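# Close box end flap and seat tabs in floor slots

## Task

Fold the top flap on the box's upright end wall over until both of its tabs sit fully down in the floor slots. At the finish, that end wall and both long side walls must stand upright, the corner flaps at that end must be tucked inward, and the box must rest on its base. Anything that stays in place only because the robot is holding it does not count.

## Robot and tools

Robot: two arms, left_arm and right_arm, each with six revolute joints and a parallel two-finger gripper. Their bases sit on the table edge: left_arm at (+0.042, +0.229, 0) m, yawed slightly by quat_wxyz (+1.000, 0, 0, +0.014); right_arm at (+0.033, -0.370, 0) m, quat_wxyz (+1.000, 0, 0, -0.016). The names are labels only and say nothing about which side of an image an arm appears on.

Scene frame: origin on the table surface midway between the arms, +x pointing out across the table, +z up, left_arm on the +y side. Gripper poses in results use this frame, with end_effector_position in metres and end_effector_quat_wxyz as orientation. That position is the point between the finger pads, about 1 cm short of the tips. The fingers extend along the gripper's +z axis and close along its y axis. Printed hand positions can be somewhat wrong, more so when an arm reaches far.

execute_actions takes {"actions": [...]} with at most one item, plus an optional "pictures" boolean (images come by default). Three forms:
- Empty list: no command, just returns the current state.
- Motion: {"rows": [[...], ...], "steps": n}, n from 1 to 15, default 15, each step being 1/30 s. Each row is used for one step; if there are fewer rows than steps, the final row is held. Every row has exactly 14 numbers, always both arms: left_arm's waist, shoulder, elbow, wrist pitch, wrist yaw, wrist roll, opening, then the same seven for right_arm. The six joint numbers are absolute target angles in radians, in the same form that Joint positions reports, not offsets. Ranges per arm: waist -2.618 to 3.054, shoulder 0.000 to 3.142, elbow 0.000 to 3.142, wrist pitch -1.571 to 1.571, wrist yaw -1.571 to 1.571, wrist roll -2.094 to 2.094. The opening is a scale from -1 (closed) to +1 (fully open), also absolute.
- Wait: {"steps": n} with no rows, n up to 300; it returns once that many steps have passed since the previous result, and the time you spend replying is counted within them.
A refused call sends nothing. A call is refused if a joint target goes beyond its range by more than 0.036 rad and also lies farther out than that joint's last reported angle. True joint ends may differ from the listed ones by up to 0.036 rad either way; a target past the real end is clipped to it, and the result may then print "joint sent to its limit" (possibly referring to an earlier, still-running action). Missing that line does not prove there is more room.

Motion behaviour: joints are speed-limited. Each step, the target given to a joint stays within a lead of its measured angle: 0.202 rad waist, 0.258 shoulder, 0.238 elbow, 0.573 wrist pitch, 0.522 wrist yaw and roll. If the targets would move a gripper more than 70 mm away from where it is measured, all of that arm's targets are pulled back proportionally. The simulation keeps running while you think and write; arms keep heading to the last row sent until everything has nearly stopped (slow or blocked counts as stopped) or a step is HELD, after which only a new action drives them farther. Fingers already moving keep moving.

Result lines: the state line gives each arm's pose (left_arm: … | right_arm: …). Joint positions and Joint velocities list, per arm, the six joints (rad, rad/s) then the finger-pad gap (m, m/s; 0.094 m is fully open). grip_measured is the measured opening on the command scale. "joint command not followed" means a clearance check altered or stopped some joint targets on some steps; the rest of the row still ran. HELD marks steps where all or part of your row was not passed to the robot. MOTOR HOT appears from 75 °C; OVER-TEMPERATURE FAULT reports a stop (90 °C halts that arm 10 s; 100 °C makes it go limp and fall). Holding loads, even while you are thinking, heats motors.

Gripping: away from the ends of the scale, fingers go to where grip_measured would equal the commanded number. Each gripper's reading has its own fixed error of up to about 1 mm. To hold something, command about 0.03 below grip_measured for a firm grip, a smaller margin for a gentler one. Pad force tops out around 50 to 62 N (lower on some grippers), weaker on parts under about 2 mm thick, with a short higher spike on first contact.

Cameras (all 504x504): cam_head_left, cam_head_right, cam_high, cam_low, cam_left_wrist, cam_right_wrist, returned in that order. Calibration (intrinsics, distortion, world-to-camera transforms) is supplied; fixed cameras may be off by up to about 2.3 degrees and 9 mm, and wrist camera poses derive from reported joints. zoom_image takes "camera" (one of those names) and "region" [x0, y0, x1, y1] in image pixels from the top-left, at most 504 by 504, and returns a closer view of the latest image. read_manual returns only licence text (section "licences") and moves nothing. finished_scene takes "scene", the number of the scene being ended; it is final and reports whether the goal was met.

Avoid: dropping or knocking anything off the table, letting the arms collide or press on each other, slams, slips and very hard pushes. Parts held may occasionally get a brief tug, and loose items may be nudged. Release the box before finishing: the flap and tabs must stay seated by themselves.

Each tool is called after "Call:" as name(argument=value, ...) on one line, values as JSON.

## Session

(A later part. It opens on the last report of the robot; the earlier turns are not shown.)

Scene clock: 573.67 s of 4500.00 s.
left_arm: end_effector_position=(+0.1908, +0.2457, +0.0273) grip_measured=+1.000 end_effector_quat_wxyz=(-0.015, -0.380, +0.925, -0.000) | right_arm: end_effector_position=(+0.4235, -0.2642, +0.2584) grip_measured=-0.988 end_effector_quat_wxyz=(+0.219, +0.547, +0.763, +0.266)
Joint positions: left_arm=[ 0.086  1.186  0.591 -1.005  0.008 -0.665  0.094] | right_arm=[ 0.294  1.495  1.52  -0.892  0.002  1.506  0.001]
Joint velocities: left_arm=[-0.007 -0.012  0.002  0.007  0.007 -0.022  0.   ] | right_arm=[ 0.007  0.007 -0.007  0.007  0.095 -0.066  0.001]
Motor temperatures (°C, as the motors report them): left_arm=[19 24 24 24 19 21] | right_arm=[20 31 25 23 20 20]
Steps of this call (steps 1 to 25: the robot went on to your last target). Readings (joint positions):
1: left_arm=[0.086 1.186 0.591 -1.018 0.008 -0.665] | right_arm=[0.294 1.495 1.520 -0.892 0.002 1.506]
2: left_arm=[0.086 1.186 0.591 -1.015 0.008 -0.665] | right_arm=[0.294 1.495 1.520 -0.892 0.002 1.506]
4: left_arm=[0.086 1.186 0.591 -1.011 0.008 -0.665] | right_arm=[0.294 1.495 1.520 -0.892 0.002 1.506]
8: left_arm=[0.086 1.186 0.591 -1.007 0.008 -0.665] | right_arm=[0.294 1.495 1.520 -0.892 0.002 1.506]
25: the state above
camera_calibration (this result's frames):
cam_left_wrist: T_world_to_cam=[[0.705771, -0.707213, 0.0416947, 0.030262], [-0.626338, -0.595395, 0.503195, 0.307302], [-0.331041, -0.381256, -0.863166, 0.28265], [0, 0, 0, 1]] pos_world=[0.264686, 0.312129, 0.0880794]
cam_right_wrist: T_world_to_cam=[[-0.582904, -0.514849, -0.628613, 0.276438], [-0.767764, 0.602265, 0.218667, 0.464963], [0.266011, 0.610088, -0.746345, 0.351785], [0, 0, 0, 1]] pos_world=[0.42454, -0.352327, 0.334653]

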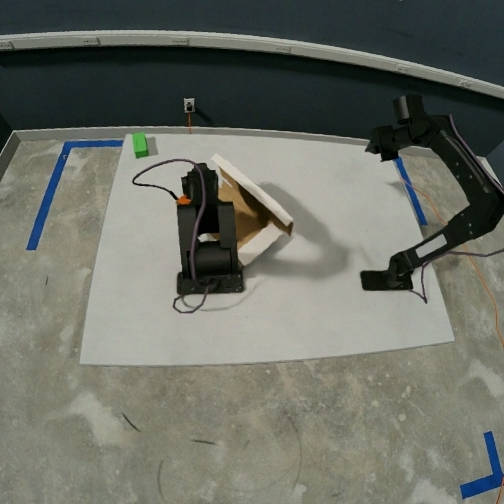

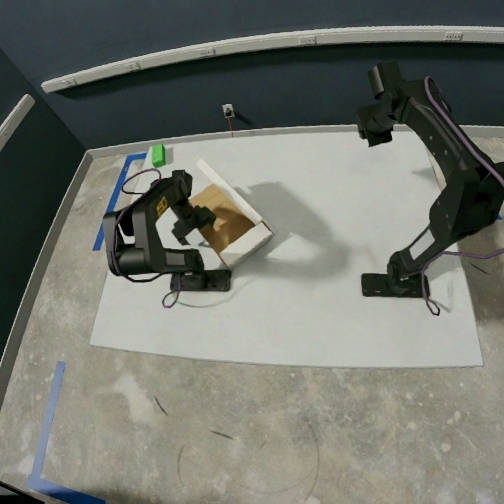

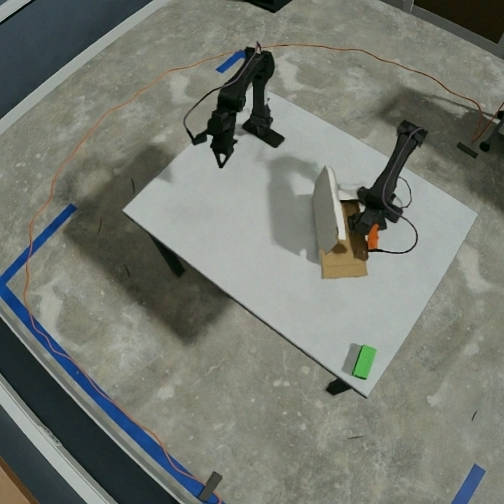

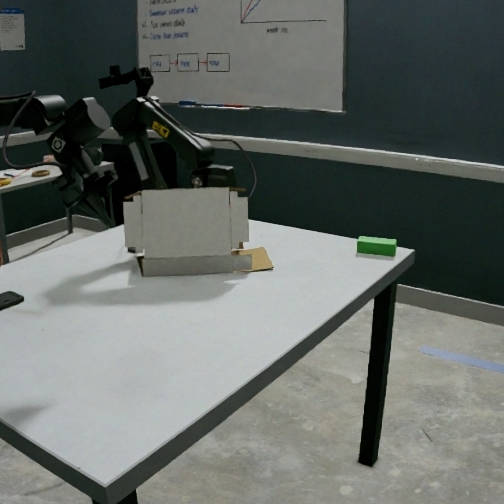

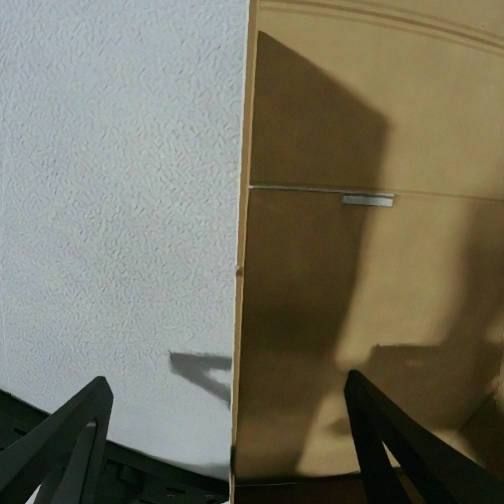

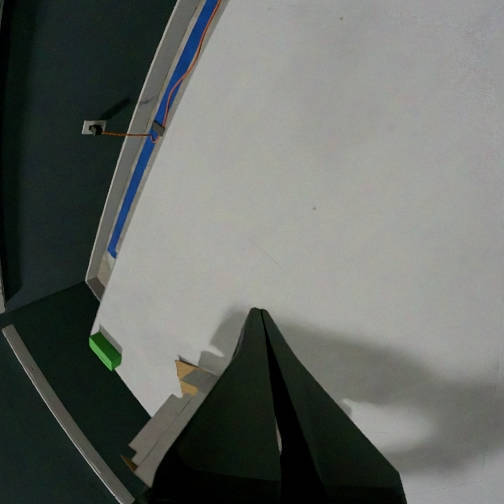

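Centered. Grip, extend, rotate.

Call:
execute_actions(actions=[{"rows":[[0.08,1.18,0.6,-0.991,0,-0.66,-1,0.3,1.5,1.5,-0.9,0,1.5,-1]]}], pictures=false)

Call:
execute_actions(actions=[{"rows":[[0.08,1.35,0.75,-0.97,0,-0.8,-1,0.3,1.5,1.5,-0.9,0,1.5,-1]]}], pictures=false)

Call:
execute_actions(actions=[{"rows":[[0.0,1.525,0.9,-0.95,0,-1.1,-1,0.3,1.5,1.5,-0.9,0,1.5,-1]]}], pictures=false)

Call:
execute_actions(actions=[{"rows":[[-0.2,1.525,0.9,-0.95,0,-1.45,-1,0.3,1.5,1.5,-0.9,0,1.5,-1]]}], pictures=false)

Call:
execute_actions(actions=[{"rows":[[-0.4,1.525,0.9,-0.95,0,-1.75,-1,0.3,1.5,1.5,-0.9,0,1.5,-1]]}], pictures=false)

Call:
execute_actions(actions=[{"rows":[[-0.58,1.525,0.883,-0.929,0,-2.0,-1,0.3,1.5,1.5,-0.9,0,1.5,-1]]}], pictures=false)

Call:
execute_actions(actions=[{"steps":30}])

Call:
zoom_image(camera="cam_head_right", region=[190, 110, 350, 260])

Scene clock: 588.17 s of 4500.00 s.
left_arm: end_effector_position=(+0.1923, +0.2456, +0.0273) grip_measured=-0.968 end_effector_quat_wxyz=(-0.012, -0.379, +0.925, -0.001) | right_arm: end_effector_position=(+0.4235, -0.2642, +0.2584) grip_measured=-0.988 end_effector_quat_wxyz=(+0.219, +0.547, +0.763, +0.266)
Joint positions: left_arm=[ 0.086  1.186  0.591 -0.999  0.009 -0.664  0.002] | right_arm=[ 0.294  1.495  1.52  -0.892  0.002  1.506  0.001]
Joint velocities: left_arm=[-0.007 -0.017 -0.007 -0.007 -0.051 -0.022 -0.001] | right_arm=[-0.007 -0.012 -0.012 -0.007 -0.037 -0.007  0.   ]
Motor temperatures (°C, as the motors report them): left_arm=[19 24 24 24 19 21] | right_arm=[20 30 25 23 20 20]
Steps of this call (steps 1 to 15: the robot went on to your last target; steps 16 to 90: nothing new was sent; then 11.00 s passed at rest; steps 91 to 105: all 15 steps of this action). Readings (joint positions):
91: left_arm=[0.086 1.186 0.591 -1.005 0.008 -0.665] | right_arm=[0.294 1.495 1.520 -0.892 0.002 1.506]
92: left_arm=[0.086 1.186 0.591 -1.005 0.008 -0.665] | right_arm=[0.294 1.495 1.520 -0.892 0.002 1.506]
94: left_arm=[0.086 1.186 0.591 -1.005 0.008 -0.665] | right_arm=[0.294 1.495 1.520 -0.892 0.002 1.506]
98: left_arm=[0.086 1.186 0.591 -1.004 0.008 -0.663] | right_arm=[0.294 1.495 1.520 -0.892 0.002 1.506]
105: the state above

Scene clock: 588.67 s of 4500.00 s.
left_arm: end_effector_position=(+0.2353, +0.2517, +0.0370) grip_measured=-0.968 end_effector_quat_wxyz=(-0.001, -0.436, +0.900, -0.001) | right_arm: end_effector_position=(+0.4235, -0.2642, +0.2584) grip_measured=-0.988 end_effector_quat_wxyz=(+0.219, +0.547, +0.763, +0.266)
Joint positions: left_arm=[ 0.086  1.34   0.734 -0.965  0.003 -0.789  0.002] | right_arm=[ 0.294  1.495  1.52  -0.892  0.002  1.506  0.001]
Joint velocities: left_arm=[ 0.002 -0.002 -0.007 -0.037 -0.007 -0.051  0.   ] | right_arm=[-0.012  0.007  0.017 -0.007  0.125 -0.037 -0.   ]
Motor temperatures (°C, as the motors report them): left_arm=[19 24 24 24 19 21] | right_arm=[20 30 25 23 20 20]
Steps of this call (steps 1 to 15: all 15 steps of this action). Readings (joint positions):
1: left_arm=[0.086 1.205 0.608 -1.012 0.009 -0.681] | right_arm=[0.294 1.495 1.520 -0.892 0.002 1.506]
2: left_arm=[0.086 1.252 0.647 -1.025 0.009 -0.703] | right_arm=[0.294 1.495 1.520 -0.892 0.002 1.506]
4: left_arm=[0.086 1.322 0.710 -0.996 0.008 -0.735] | right_arm=[0.294 1.495 1.520 -0.892 0.002 1.506]
8: left_arm=[0.086 1.340 0.734 -0.965 0.005 -0.771] | right_arm=[0.294 1.495 1.520 -0.892 0.002 1.506]
15: the state above

Scene clock: 589.17 s of 4500.00 s.
left_arm: end_effector_position=(+0.2774, +0.2380, +0.0358) grip_measured=-0.968 end_effector_quat_wxyz=(-0.005, -0.529, +0.848, +0.003) | right_arm: end_effector_position=(+0.4235, -0.2642, +0.2584) grip_measured=-0.988 end_effector_quat_wxyz=(+0.219, +0.547, +0.763, +0.266)
Joint positions: left_arm=[ 0.005  1.519  0.88  -0.943 -0.001 -1.083  0.002] | right_arm=[ 0.294  1.495  1.52  -0.892  0.002  1.506  0.001]
Joint velocities: left_arm=[-0.022 -0.002  0.007  0.022 -0.007 -0.095  0.001] | right_arm=[-0.022 -0.002 -0.002 -0.037  0.022 -0.022  0.001]
Motor temperatures (°C, as the motors report them): left_arm=[19 24 24 24 19 21] | right_arm=[20 30 25 23 20 20]
Steps of this call (steps 1 to 15: all 15 steps of this action). Readings (joint positions):
1: left_arm=[0.075 1.362 0.754 -0.983 -0.002 -0.831] | right_arm=[0.294 1.495 1.520 -0.892 0.002 1.506]
2: left_arm=[0.053 1.412 0.797 -1.002 -0.004 -0.885] | right_arm=[0.294 1.495 1.520 -0.892 0.002 1.506]
4: left_arm=[0.017 1.495 0.861 -0.971 -0.002 -0.960] | right_arm=[0.294 1.495 1.520 -0.892 0.002 1.506]
8: left_arm=[0.005 1.519 0.880 -0.943 -0.001 -1.040] | right_arm=[0.294 1.495 1.520 -0.892 0.002 1.506]
15: the state above

Scene clock: 589.67 s of 4500.00 s.
left_arm: end_effector_position=(+0.2738, +0.1868, +0.0358) grip_measured=-0.968 end_effector_quat_wxyz=(-0.006, -0.585, +0.811, +0.002) | right_arm: end_effector_position=(+0.4235, -0.2642, +0.2584) grip_measured=-0.988 end_effector_quat_wxyz=(+0.219, +0.547, +0.763, +0.266)
Joint positions: left_arm=[-0.208  1.519  0.88  -0.943  0.006 -1.43   0.002] | right_arm=[ 0.294  1.495  1.52  -0.892  0.002  1.506  0.001]
Joint velocities: left_arm=[ 0.002 -0.012 -0.002  0.007  0.007 -0.095 -0.001] | right_arm=[-0.002  0.002  0.012 -0.007 -0.037 -0.037  0.   ]
Motor temperatures (°C, as the motors report them): left_arm=[19 24 24 24 19 21] | right_arm=[20 30 25 23 20 20]
Steps of this call (steps 1 to 15: all 15 steps of this action). Readings (joint positions):
1: left_arm=[-0.016 1.519 0.880 -0.943 -0.010 -1.133] | right_arm=[0.294 1.495 1.520 -0.892 0.002 1.506]
2: left_arm=[-0.066 1.519 0.880 -0.943 -0.018 -1.202] | right_arm=[0.294 1.495 1.520 -0.892 0.002 1.506]
4: left_arm=[-0.169 1.519 0.880 -0.943 -0.006 -1.288] | right_arm=[0.294 1.495 1.520 -0.892 0.002 1.506]
8: left_arm=[-0.208 1.519 0.880 -0.943 0.006 -1.379] | right_arm=[0.294 1.495 1.520 -0.892 0.002 1.506]
15: the state above

Scene clock: 590.17 s of 4500.00 s.
left_arm: end_effector_position=(+0.2607, +0.1414, +0.0358) grip_measured=-0.968 end_effector_quat_wxyz=(-0.006, -0.626, +0.780, +0.003) | right_arm: end_effector_position=(+0.4235, -0.2642, +0.2584) grip_measured=-0.988 end_effector_quat_wxyz=(+0.219, +0.547, +0.763, +0.266)
Joint positions: left_arm=[-0.407  1.519  0.88  -0.943  0.008 -1.733  0.002] | right_arm=[ 0.294  1.495  1.52  -0.892  0.002  1.506  0.001]
Joint velocities: left_arm=[-0.002 -0.002 -0.012 -0.11  -0.007 -0.168 -0.   ] | right_arm=[ 0.007 -0.002 -0.002 -0.037  0.066 -0.022 -0.   ]
Motor temperatures (°C, as the motors report them): left_arm=[19 24 24 24 19 21] | right_arm=[20 30 25 23 20 20]
Steps of this call (steps 1 to 15: all 15 steps of this action). Readings (joint positions):
1: left_arm=[-0.228 1.519 0.880 -0.943 -0.004 -1.475] | right_arm=[0.294 1.495 1.520 -0.892 0.002 1.506]
2: left_arm=[-0.275 1.519 0.880 -0.943 -0.012 -1.535] | right_arm=[0.294 1.495 1.520 -0.892 0.002 1.506]
4: left_arm=[-0.371 1.519 0.880 -0.943 -0.002 -1.609] | right_arm=[0.294 1.495 1.520 -0.892 0.002 1.506]
8: left_arm=[-0.407 1.519 0.880 -0.943 0.008 -1.688] | right_arm=[0.294 1.495 1.520 -0.892 0.002 1.506]
15: the state above

Scene clock: 590.67 s of 4500.00 s.
left_arm: end_effector_position=(+0.2422, +0.1033, +0.0358) grip_measured=-0.968 end_effector_quat_wxyz=(-0.005, -0.654, +0.757, +0.003) | right_arm: end_effector_position=(+0.4235, -0.2642, +0.2584) grip_measured=-0.988 end_effector_quat_wxyz=(+0.219, +0.547, +0.763, +0.266)
Joint positions: left_arm=[-0.586  1.519  0.88  -0.939  0.009 -1.984  0.002] | right_arm=[ 0.294  1.495  1.52  -0.892  0.002  1.506  0.001]
Joint velocities: left_arm=[-0.002  0.007  0.017  0.022  0.007 -0.081 -0.   ] | right_arm=[-0.017 -0.002  0.007 -0.051  0.022 -0.051  0.001]
Motor temperatures (°C, as the motors report them): left_arm=[19 24 24 24 19 21] | right_arm=[20 30 25 23 20 20]
Steps of this call (steps 1 to 15: all 15 steps of this action). Readings (joint positions):
1: left_arm=[-0.426 1.519 0.880 -0.943 -0.001 -1.770] | right_arm=[0.294 1.495 1.520 -0.892 0.002 1.506]
2: left_arm=[-0.467 1.519 0.880 -0.943 -0.008 -1.819] | right_arm=[0.294 1.495 1.520 -0.892 0.002 1.506]
4: left_arm=[-0.553 1.519 0.880 -0.940 0.001 -1.881] | right_arm=[0.294 1.495 1.520 -0.892 0.002 1.506]
8: left_arm=[-0.586 1.519 0.880 -0.939 0.009 -1.947] | right_arm=[0.294 1.495 1.520 -0.892 0.002 1.506]
15: the state above

Scene clock: 591.67 s of 4500.00 s.
left_arm: end_effector_position=(+0.2422, +0.1033, +0.0358) grip_measured=-0.968 end_effector_quat_wxyz=(-0.005, -0.658, +0.753, +0.003) | right_arm: end_effector_position=(+0.4235, -0.2642, +0.2584) grip_measured=-0.988 end_effector_quat_wxyz=(+0.219, +0.547, +0.763, +0.266)
Joint positions: left_arm=[-0.586  1.519  0.88  -0.939  0.009 -1.994  0.002] | right_arm=[ 0.294  1.495  1.52  -0.892  0.002  1.506  0.001]
Joint velocities: left_arm=[ 0.007  0.002 -0.002  0.007  0.022  0.022  0.   ] | right_arm=[ 0.017  0.017  0.017 -0.007  0.037 -0.007  0.001]
Motor temperatures (°C, as the motors report them): left_arm=[19 24 24 24 19 21] | right_arm=[20 30 25 23 20 20]
Steps of this call (steps 1 to 15: the robot went on to your last target; steps 16 to 30: nothing new was sent). Readings (joint positions):
1: left_arm=[-0.586 1.519 0.880 -0.939 0.009 -1.986] | right_arm=[0.294 1.495 1.520 -0.892 0.002 1.506]
2: left_arm=[-0.586 1.519 0.880 -0.939 0.009 -1.988] | right_arm=[0.294 1.495 1.520 -0.892 0.002 1.506]
4: left_arm=[-0.586 1.519 0.880 -0.939 0.009 -1.990] | right_arm=[0.294 1.495 1.520 -0.892 0.002 1.506]
8: left_arm=[-0.586 1.519 0.880 -0.939 0.009 -1.993] | right_arm=[0.294 1.495 1.520 -0.892 0.002 1.506]
30: the state above
All arms were judged still, so your last target was given up. Only a new action makes them travel on or press farther. Fingers that are still opening or closing keep moving.
camera_calibration (this result's frames):
cam_left_wrist: T_world_to_cam=[[0.990578, -0.130215, 0.0424273, -0.235681], [-0.134427, -0.86525, 0.482982, 0.159848], [-0.0261811, -0.484135, -0.874602, 0.189915], [0, 0, 0, 1]] pos_world=[0.25992, 0.199564, 0.0988953]
cam_right_wrist: T_world_to_cam=[[-0.582904, -0.514849, -0.628613, 0.276438], [-0.767764, 0.602265, 0.218667, 0.464963], [0.266011, 0.610088, -0.746345, 0.351785], [0, 0, 0, 1]] pos_world=[0.42454, -0.352327, 0.334653]

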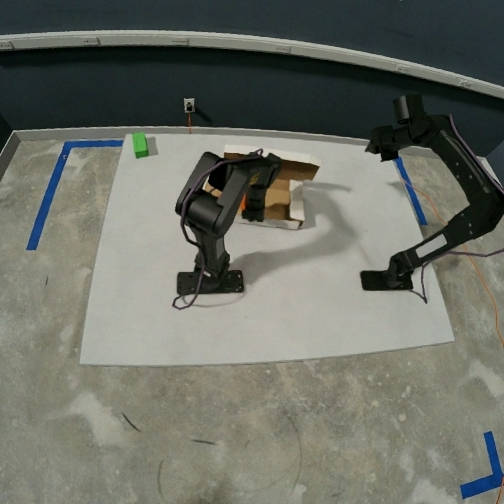

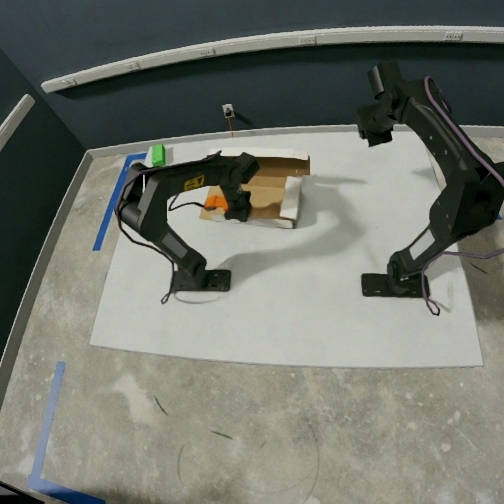

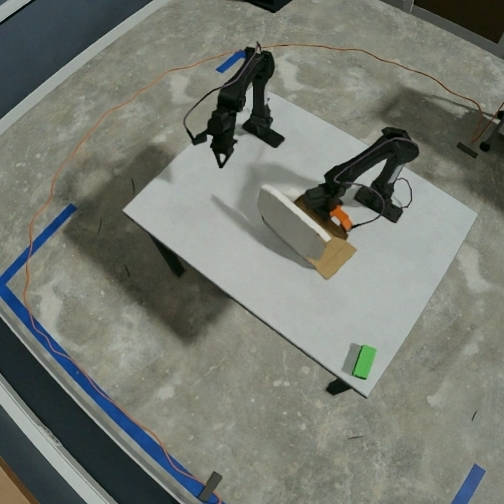

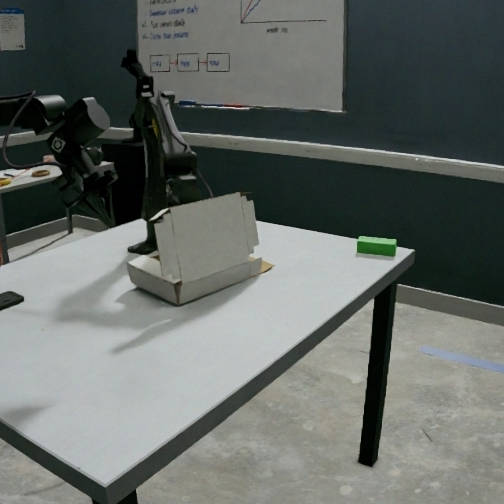

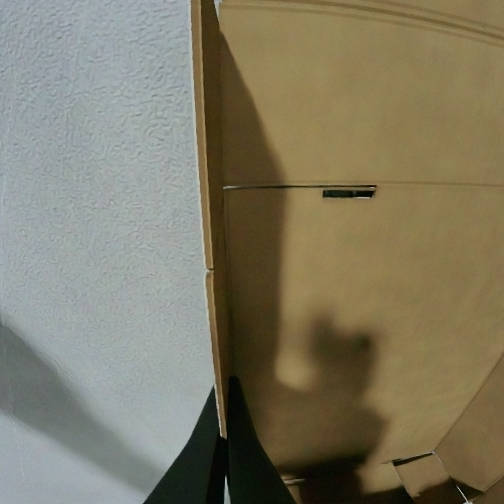

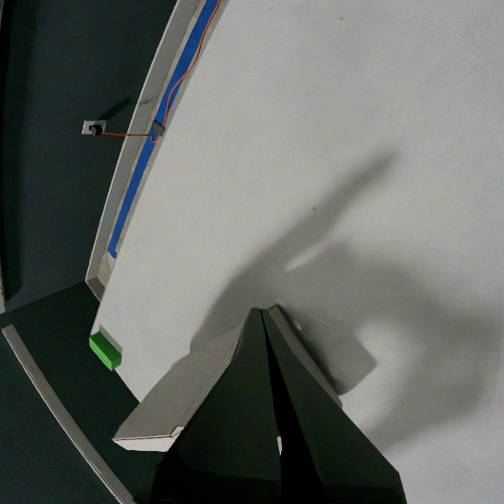

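Region (190, 110, 350, 260) of cam_head_right's 504x504 image, scaled by 3.150, with more detail than that image has; it fills the top 472 rows of this view, and the rest is white.

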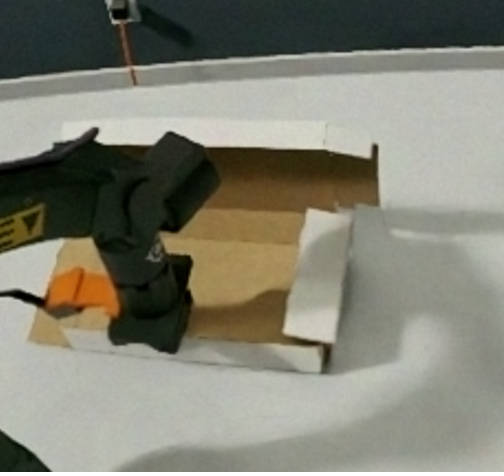

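Call:
execute_actions(actions=[{"rows":[[-0.58,1.525,0.883,-0.929,0,-2.0,-1,0.3,1.3,0.615,0.011,0,-1.113,0.28]]}], pictures=false)

Call:
execute_actions(actions=[{"steps":40}], pictures=false)

Call:
execute_actions(actions=[{"rows":[[-0.58,1.525,0.883,-0.929,0,-2.0,-1,0.87,1.376,0.615,0.011,0,-1.113,0.28]]}], pictures=false)

Call:
execute_actions(actions=[{"steps":15}], pictures=false)

Call:
execute_actions(actions=[{"rows":[[-0.58,1.525,0.883,-0.929,0,-2.0,-1,0.87,1.55,0.66,0.14,0,-1.113,0.28]]}], pictures=false)

Call:
execute_actions(actions=[{"steps":25}])

Call:
zoom_image(camera="cam_low", region=[60, 180, 260, 320])

Scene clock: 614.03 s of 4500.00 s.
left_arm: end_effector_position=(+0.2422, +0.1033, +0.0358) grip_measured=-0.968 end_effector_quat_wxyz=(-0.005, -0.658, +0.753, +0.003) | right_arm: end_effector_position=(+0.3699, -0.2785, +0.0764) grip_measured=+0.278 end_effector_quat_wxyz=(+0.366, -0.084, +0.925, +0.063)
Joint positions: left_arm=[-0.586  1.519  0.88  -0.939  0.009 -1.995  0.002] | right_arm=[ 0.294  1.32   0.593 -0.083  0.001  0.081  0.06 ]
Joint velocities: left_arm=[-0.002  0.007 -0.012 -0.022  0.022  0.022 -0.001] | right_arm=[ 0.012  0.002 -0.105 -0.007  0.022 -2.821 -0.   ]
Motor temperatures (°C, as the motors report them): left_arm=[19 25 24 24 19 21] | right_arm=[20 30 25 24 20 20]
Steps of this call (steps 1 to 90: nothing new was sent; then 18.87 s passed at rest; steps 91 to 105: all 15 steps of this action). Readings (joint positions):
91: left_arm=[-0.586 1.519 0.880 -0.939 0.009 -1.995] | right_arm=[0.294 1.470 1.474 -0.814 0.002 1.434]
92: left_arm=[-0.586 1.519 0.880 -0.939 0.009 -1.995] | right_arm=[0.294 1.424 1.388 -0.688 0.001 1.334]
94: left_arm=[-0.586 1.519 0.880 -0.939 0.009 -1.995] | right_arm=[0.294 1.339 1.226 -0.474 0.001 1.139]
98: left_arm=[-0.586 1.519 0.880 -0.939 0.009 -1.995] | right_arm=[0.294 1.290 0.936 -0.153 0.001 0.748]
105: the state above

Scene clock: 615.37 s of 4500.00 s.
left_arm: end_effector_position=(+0.2422, +0.1033, +0.0358) grip_measured=-0.968 end_effector_quat_wxyz=(-0.005, -0.658, +0.753, +0.003) | right_arm: end_effector_position=(+0.3834, -0.2749, +0.0908) grip_measured=+0.278 end_effector_quat_wxyz=(+0.372, -0.579, +0.706, -0.169)
Joint positions: left_arm=[-0.586  1.519  0.88  -0.939  0.009 -1.995  0.002] | right_arm=[ 0.294  1.32   0.592 -0.001  0.001 -1.112  0.06 ]
Joint velocities: left_arm=[-0.002 -0.002  0.002  0.007  0.081 -0.007 -0.   ] | right_arm=[-0.022 -0.012  0.017  0.037  0.051  0.022  0.001]
Motor temperatures (°C, as the motors report them): left_arm=[19 25 24 24 19 21] | right_arm=[20 30 25 24 20 20]
Steps of this call (steps 1 to 40: the robot went on to your last target). Readings (joint positions):
1: left_arm=[-0.586 1.519 0.880 -0.939 0.009 -1.995] | right_arm=[0.294 1.320 0.592 -0.080 0.001 -0.018]
2: left_arm=[-0.586 1.519 0.880 -0.939 0.009 -1.995] | right_arm=[0.294 1.320 0.592 -0.064 0.001 -0.116]
4: left_arm=[-0.586 1.519 0.880 -0.939 0.009 -1.995] | right_arm=[0.294 1.320 0.592 -0.038 0.001 -0.313]
8: left_arm=[-0.586 1.519 0.880 -0.939 0.009 -1.995] | right_arm=[0.294 1.320 0.592 -0.016 0.001 -0.705]
40: the state above

Scene clock: 615.87 s of 4500.00 s.
left_arm: end_effector_position=(+0.2422, +0.1033, +0.0358) grip_measured=-0.968 end_effector_quat_wxyz=(-0.005, -0.658, +0.753, +0.003) | right_arm: end_effector_position=(+0.2732, -0.0974, +0.0744) grip_measured=+0.278 end_effector_quat_wxyz=(-0.386, +0.764, -0.513, +0.051)
Joint positions: left_arm=[-0.586  1.519  0.88  -0.939  0.009 -1.995  0.002] | right_arm=[ 0.876  1.375  0.592  0.012 -0.003 -1.113  0.06 ]
Joint velocities: left_arm=[-0.007 -0.002 -0.022 -0.037 -0.095 -0.037 -0.001] | right_arm=[ 0.007  0.012  0.002  0.066  0.007 -0.022 -0.   ]
Motor temperatures (°C, as the motors report them): left_arm=[19 25 24 24 19 21] | right_arm=[20 30 25 24 20 20]
Steps of this call (steps 1 to 15: all 15 steps of this action). Readings (joint positions):
1: left_arm=[-0.586 1.519 0.880 -0.939 0.009 -1.995] | right_arm=[0.319 1.324 0.592 0.001 0.017 -1.112]
2: left_arm=[-0.586 1.519 0.880 -0.939 0.009 -1.995] | right_arm=[0.377 1.334 0.592 0.008 0.026 -1.112]
4: left_arm=[-0.586 1.519 0.880 -0.939 0.009 -1.995] | right_arm=[0.524 1.359 0.592 0.012 0.021 -1.112]
8: left_arm=[-0.586 1.519 0.880 -0.939 0.009 -1.995] | right_arm=[0.809 1.375 0.592 0.012 0.008 -1.112]
15: the state above

Scene clock: 616.37 s of 4500.00 s.
left_arm: end_effector_position=(+0.2422, +0.1033, +0.0358) grip_measured=-0.968 end_effector_quat_wxyz=(-0.005, -0.658, +0.753, +0.003) | right_arm: end_effector_position=(+0.2734, -0.0976, +0.0744) grip_measured=+0.278 end_effector_quat_wxyz=(-0.386, +0.764, -0.514, +0.051)
Joint positions: left_arm=[-0.586  1.519  0.88  -0.939  0.009 -1.995  0.002] | right_arm=[ 0.876  1.375  0.592  0.012 -0.002 -1.113  0.06 ]
Joint velocities: left_arm=[-0.007 -0.007  0.012  0.051  0.007 -0.022 -0.001] | right_arm=[-0.007 -0.017  0.002 -0.051 -0.037  0.007  0.   ]
Motor temperatures (°C, as the motors report them): left_arm=[19 25 24 24 19 21] | right_arm=[20 30 25 24 20 20]
Steps of this call (steps 1 to 15: the robot went on to your last target). Readings (joint positions):
1: left_arm=[-0.586 1.519 0.880 -0.939 0.009 -1.995] | right_arm=[0.876 1.375 0.592 0.012 -0.003 -1.113]
2: left_arm=[-0.586 1.519 0.880 -0.939 0.009 -1.995] | right_arm=[0.876 1.375 0.592 0.012 -0.003 -1.113]
4: left_arm=[-0.586 1.519 0.880 -0.939 0.009 -1.995] | right_arm=[0.876 1.375 0.592 0.012 -0.003 -1.113]
8: left_arm=[-0.586 1.519 0.880 -0.939 0.009 -1.995] | right_arm=[0.876 1.375 0.592 0.012 -0.002 -1.113]
15: the state above
All arms were judged still, so your last target was given up. Only a new action makes them travel on or press farther. Fingers that are still opening or closing keep moving.

Scene clock: 616.87 s of 4500.00 s.
left_arm: end_effector_position=(+0.2429, +0.1044, +0.0358) grip_measured=-0.968 end_effector_quat_wxyz=(-0.003, -0.660, +0.751, +0.003) | right_arm: end_effector_position=(+0.2899, -0.0815, +0.0502) grip_measured=+0.278 end_effector_quat_wxyz=(-0.377, +0.766, -0.517, +0.053)
Joint positions: left_arm=[-0.584  1.519  0.88  -0.939  0.004 -1.999  0.002] | right_arm=[ 0.875  1.543  0.636  0.118  0.004 -1.113  0.06 ]
Joint velocities: left_arm=[ 0.007 -0.012 -0.007  0.066 -0.051 -0.037  0.   ] | right_arm=[ 0.002  0.002 -0.012 -0.066 -0.007  0.022 -0.001]
Motor temperatures (°C, as the motors report them): left_arm=[19 25 24 24 19 21] | right_arm=[20 30 25 24 20 20]
Steps of this call (steps 1 to 15: all 15 steps of this action). Readings (joint positions):
1: left_arm=[-0.586 1.519 0.880 -0.939 0.009 -1.995] | right_arm=[0.876 1.392 0.597 0.022 -0.002 -1.113]
2: left_arm=[-0.586 1.519 0.880 -0.939 0.009 -1.995] | right_arm=[0.876 1.434 0.612 0.046 -0.002 -1.113]
4: left_arm=[-0.586 1.519 0.880 -0.939 0.009 -1.995] | right_arm=[0.876 1.517 0.632 0.089 -0.001 -1.113]
8: left_arm=[-0.584 1.519 0.880 -0.939 0.004 -1.998] | right_arm=[0.875 1.543 0.636 0.117 0.003 -1.113]
15: the state above

Scene clock: 617.70 s of 4500.00 s.
left_arm: end_effector_position=(+0.2429, +0.1044, +0.0358) grip_measured=-0.968 end_effector_quat_wxyz=(-0.003, -0.660, +0.751, +0.003) | right_arm: end_effector_position=(+0.2899, -0.0815, +0.0502) grip_measured=+0.278 end_effector_quat_wxyz=(-0.377, +0.766, -0.517, +0.053)
Joint positions: left_arm=[-0.584  1.519  0.88  -0.939  0.004 -1.999  0.002] | right_arm=[ 0.875  1.543  0.636  0.118  0.004 -1.113  0.06 ]
Joint velocities: left_arm=[-0.007 -0.027 -0.007  0.007 -0.022  0.007  0.001] | right_arm=[-0.002 -0.012  0.002  0.007 -0.081  0.007 -0.001]
Motor temperatures (°C, as the motors report them): left_arm=[19 25 24 24 19 21] | right_arm=[20 30 25 24 20 20]
Steps of this call (steps 1 to 15: the robot went on to your last target; steps 16 to 25: nothing new was sent). Readings (joint positions):
1: left_arm=[-0.584 1.519 0.880 -0.939 0.004 -1.999] | right_arm=[0.875 1.543 0.636 0.118 0.004 -1.113]
2: left_arm=[-0.584 1.519 0.880 -0.939 0.004 -1.999] | right_arm=[0.875 1.543 0.636 0.118 0.004 -1.113]
4: left_arm=[-0.584 1.519 0.880 -0.939 0.004 -1.999] | right_arm=[0.875 1.543 0.636 0.118 0.004 -1.113]
8: left_arm=[-0.584 1.519 0.880 -0.939 0.004 -1.999] | right_arm=[0.875 1.543 0.636 0.118 0.004 -1.113]
25: the state above
All arms were judged still, so your last target was given up. Only a new action makes them travel on or press farther. Fingers that are still opening or closing keep moving.
camera_calibration (this result's frames):
cam_left_wrist: T_world_to_cam=[[0.991283, -0.124012, 0.0444832, -0.237126], [-0.1301, -0.868148, 0.47895, 0.160322], [-0.0207776, -0.480562, -0.876715, 0.188867], [0, 0, 0, 1]] pos_world=[0.259841, 0.200539, 0.0993443]
cam_right_wrist: T_world_to_cam=[[0.604412, 0.424579, 0.674106, -0.171303], [0.299421, -0.905181, 0.301654, -0.138547], [0.738263, 0.0195187, -0.67423, -0.0681418], [0, 0, 0, 1]] pos_world=[0.195328, -0.0513483, 0.111327]

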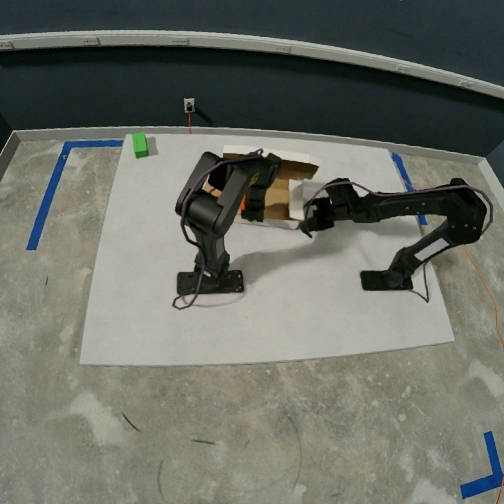

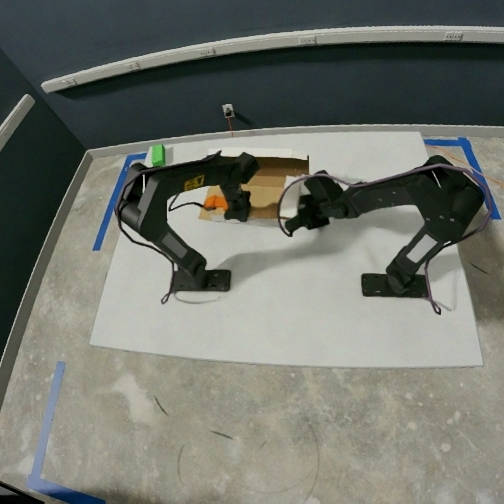

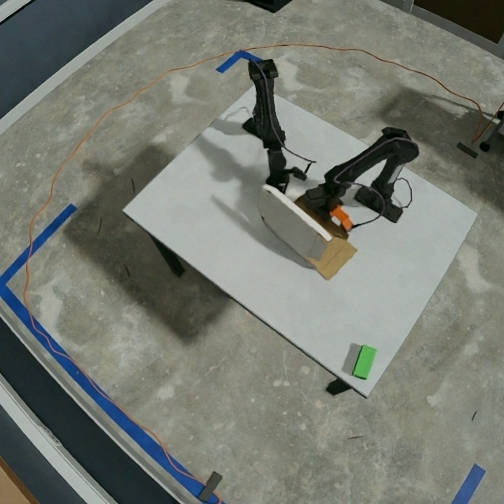

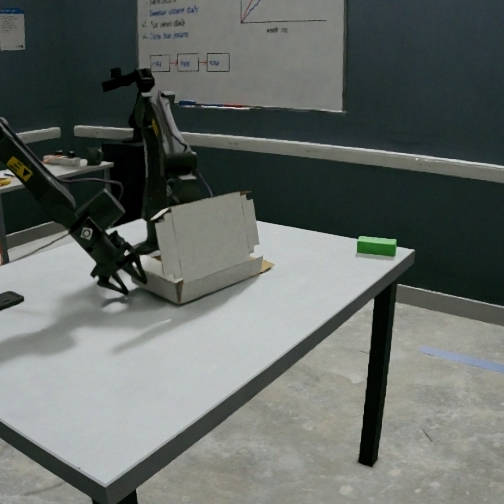

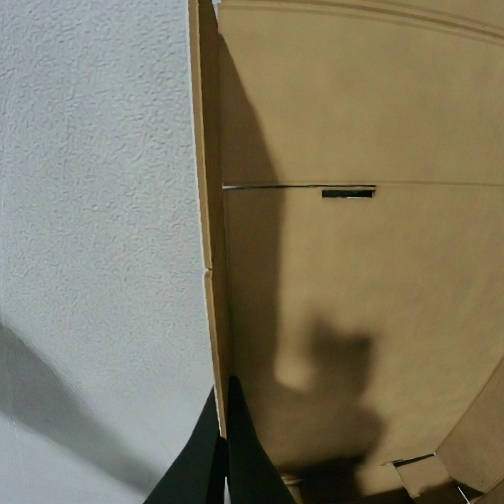

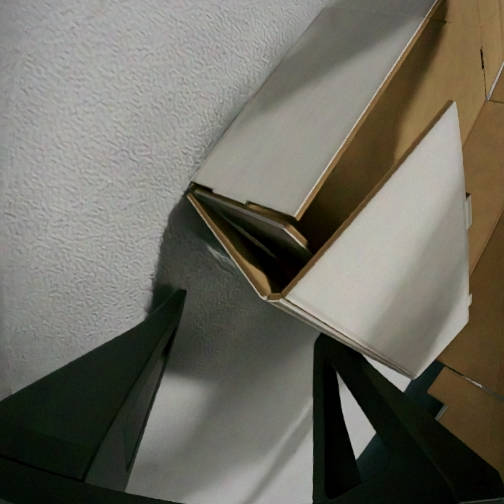

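Region (60, 180, 260, 320) of cam_low's 504x504 image, scaled by 2.520, with more detail than that image has; it fills the top 353 rows of this view, and the rest is white.

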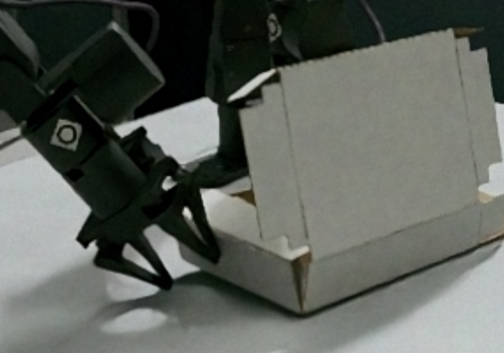

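Call:
execute_actions(actions=[{"rows":[[-0.58,1.525,0.883,-0.929,0,-2.0,-1,0.87,1.376,0.615,0.011,0,-1.113,0.28]],"steps":15}])

Scene clock: 639.60 s of 4500.00 s.
left_arm: end_effector_position=(+0.2429, +0.1044, +0.0358) grip_measured=-0.968 end_effector_quat_wxyz=(-0.003, -0.660, +0.751, +0.003) | right_arm: end_effector_position=(+0.2816, -0.0910, +0.0840) grip_measured=+0.278 end_effector_quat_wxyz=(-0.399, +0.759, -0.512, +0.056)
Joint positions: left_arm=[-0.584  1.519  0.88  -0.939  0.004 -1.999  0.002] | right_arm=[ 0.875  1.387  0.623  0.023  0.005 -1.113  0.06 ]
Joint velocities: left_arm=[-0.002 -0.007 -0.002 -0.022  0.007  0.037 -0.001] | right_arm=[-0.002 -0.007 -0.007 -0.081 -0.007  0.022 -0.001]
Motor temperatures (°C, as the motors report them): left_arm=[19 25 24 24 19 21] | right_arm=[20 30 26 25 20 20]
Steps of this call (steps 1 to 90: nothing new was sent; then 18.40 s passed at rest; steps 91 to 105: all 15 steps of this action). Readings (joint positions):
91: left_arm=[-0.584 1.519 0.880 -0.939 0.004 -1.999] | right_arm=[0.875 1.529 0.636 0.105 0.005 -1.113]
92: left_arm=[-0.584 1.519 0.880 -0.939 0.004 -1.999] | right_arm=[0.875 1.497 0.628 0.081 0.005 -1.113]
94: left_arm=[-0.584 1.519 0.880 -0.939 0.004 -1.999] | right_arm=[0.875 1.427 0.623 0.049 0.005 -1.113]
98: left_arm=[-0.584 1.519 0.880 -0.939 0.004 -1.999] | right_arm=[0.875 1.387 0.623 0.045 0.005 -1.113]
105: the state above
camera_calibration (this result's frames):
cam_left_wrist: T_world_to_cam=[[0.991283, -0.124012, 0.0444832, -0.237126], [-0.1301, -0.868148, 0.47895, 0.160322], [-0.0207776, -0.480562, -0.876715, 0.188867], [0, 0, 0, 1]] pos_world=[0.259841, 0.200539, 0.0993443]
cam_right_wrist: T_world_to_cam=[[0.582825, 0.400341, 0.707137, -0.183897], [0.290046, -0.915386, 0.279182, -0.151201], [0.759071, 0.0423874, -0.649627, -0.0448808], [0, 0, 0, 1]] pos_world=[0.185102, -0.0628836, 0.143097]

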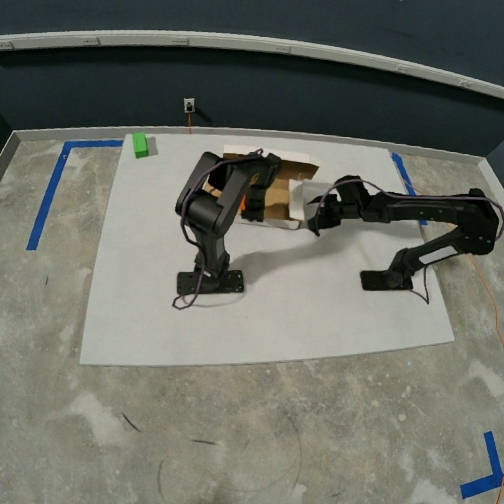

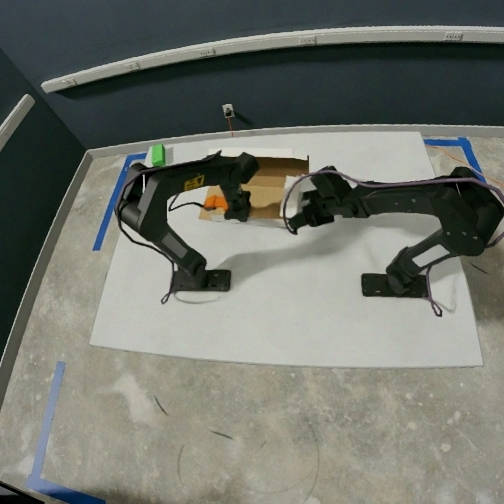

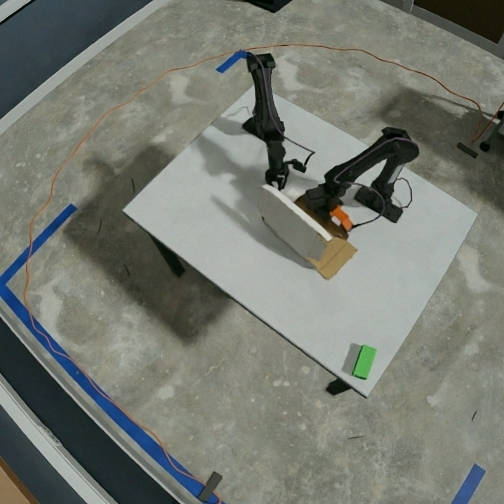

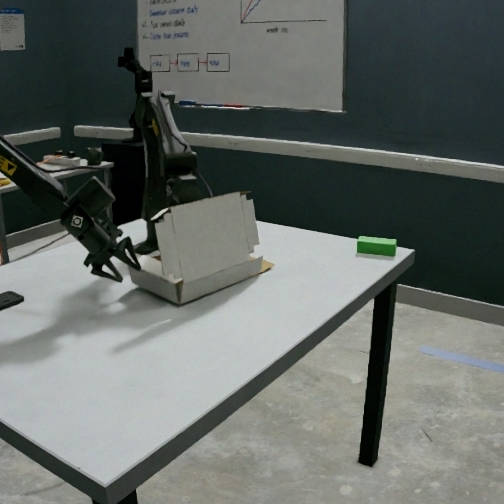

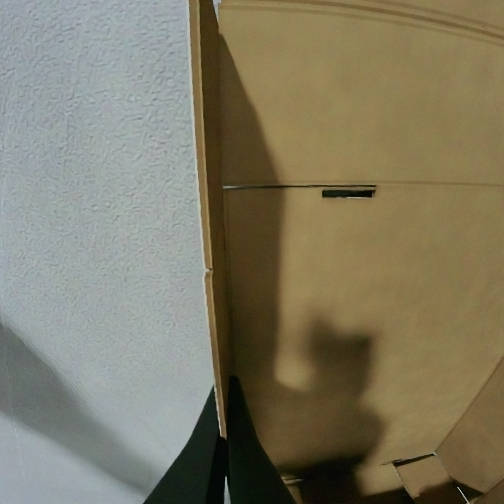

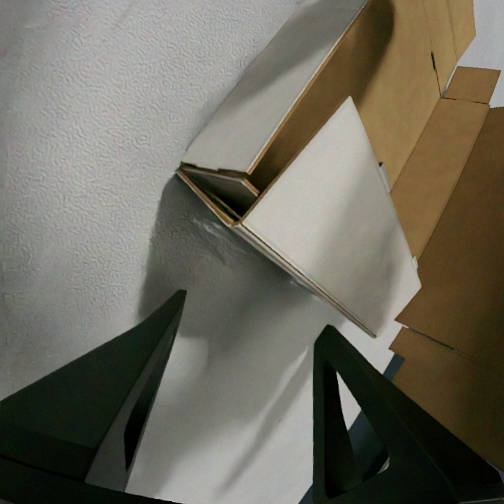

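Call:
execute_actions(actions=[{"rows":[[-0.58,1.525,0.883,-0.929,0,-2.0,-1,0.9,1.376,0.72,0.0,0,-1.113,0.6],[-0.58,1.525,0.883,-0.929,0,-2.0,-1,0.9,1.376,0.72,0.0,0,-1.113,0.6],[-0.58,1.525,0.883,-0.929,0,-2.0,-1,0.9,1.376,0.72,0.0,0,-1.113,0.6],[-0.58,1.525,0.883,-0.929,0,-2.0,-1,0.9,1.376,0.72,0.0,0,-1.113,0.6],[-0.58,1.525,0.883,-0.929,0,-2.0,-1,0.9,1.376,0.72,0.0,0,-1.113,0.6],[-0.58,1.525,0.883,-0.929,0,-2.0,-1,0.9,1.376,0.72,0.0,0,-1.113,0.6],[-0.58,1.525,0.883,-0.929,0,-2.0,-1,0.9,1.463,0.754,-0.031,0,-1.113,0.6]],"steps":15}])

Call:
zoom_image(camera="cam_low", region=[0, 140, 300, 320])

Scene clock: 656.07 s of 4500.00 s.
left_arm: end_effector_position=(+0.2429, +0.1044, +0.0358) grip_measured=-0.968 end_effector_quat_wxyz=(-0.003, -0.660, +0.751, +0.003) | right_arm: end_effector_position=(+0.2891, -0.0714, +0.0899) grip_measured=+0.597 end_effector_quat_wxyz=(-0.392, +0.766, -0.507, +0.052)
Joint positions: left_arm=[-0.584  1.519  0.88  -0.939  0.004 -1.999  0.002] | right_arm=[ 0.894  1.46   0.723 -0.021  0.006 -1.114  0.075]
Joint velocities: left_arm=[-0.012 -0.007 -0.007 -0.007 -0.007  0.022  0.   ] | right_arm=[-0.002  0.007  0.022 -0.007  0.051 -0.081  0.001]
Motor temperatures (°C, as the motors report them): left_arm=[19 25 24 24 19 21] | right_arm=[20 30 26 25 20 20]
Steps of this call (steps 1 to 15: the robot went on to your last target; steps 16 to 90: nothing new was sent; then 12.97 s passed at rest; steps 91 to 105: all 15 steps of this action). Readings (joint positions):
91: left_arm=[-0.584 1.519 0.880 -0.939 0.004 -1.999] | right_arm=[0.877 1.387 0.630 0.010 0.005 -1.113]
92: left_arm=[-0.584 1.519 0.880 -0.939 0.004 -1.999] | right_arm=[0.882 1.387 0.643 -0.001 0.006 -1.114]
94: left_arm=[-0.584 1.519 0.880 -0.939 0.004 -1.999] | right_arm=[0.891 1.387 0.672 -0.002 0.006 -1.114]
98: left_arm=[-0.584 1.519 0.880 -0.939 0.004 -1.999] | right_arm=[0.894 1.408 0.710 -0.001 0.006 -1.114]
105: the state above
camera_calibration (this result's frames):
cam_left_wrist: T_world_to_cam=[[0.991283, -0.124012, 0.0444832, -0.237126], [-0.1301, -0.868148, 0.47895, 0.160322], [-0.0207776, -0.480562, -0.876715, 0.188867], [0, 0, 0, 1]] pos_world=[0.259841, 0.200539, 0.0993443]
cam_right_wrist: T_world_to_cam=[[0.582092, 0.420492, 0.695957, -0.197649], [0.310074, -0.906019, 0.288068, -0.142987], [0.75168, 0.0481163, -0.65777, -0.0443109], [0, 0, 0, 1]] pos_world=[0.192694, -0.0443067, 0.149599]

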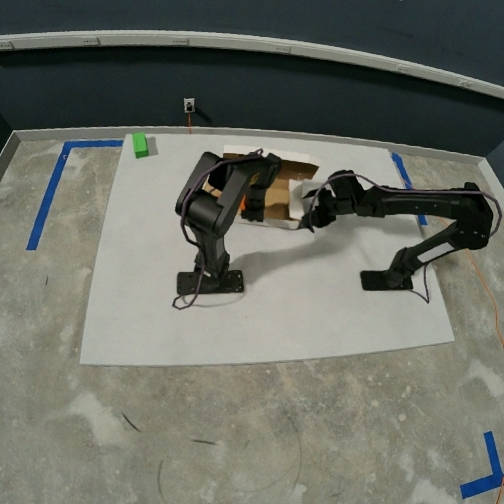

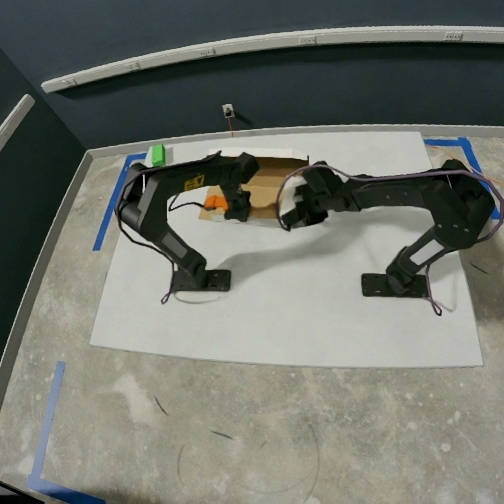

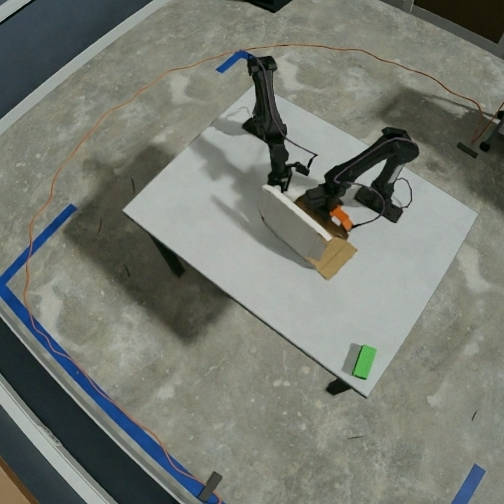

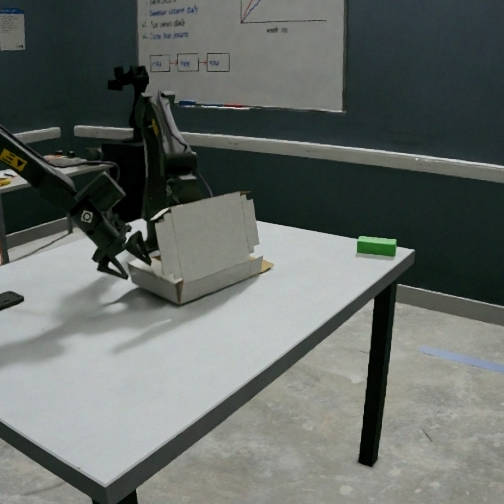

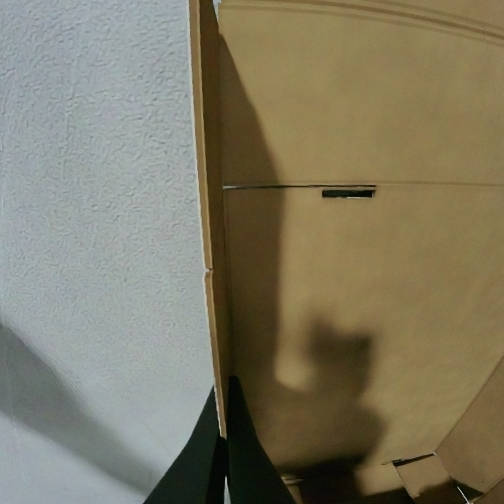

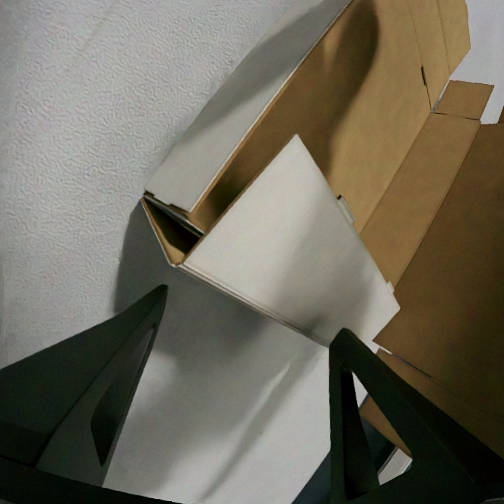

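Region (0, 140, 300, 320) of cam_low's 504x504 image, scaled by 1.680, with more detail than that image has; it fills the top 302 rows of this view, and the rest is white.

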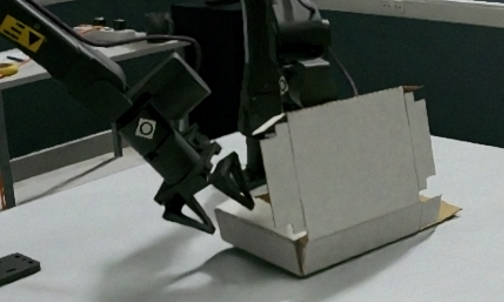

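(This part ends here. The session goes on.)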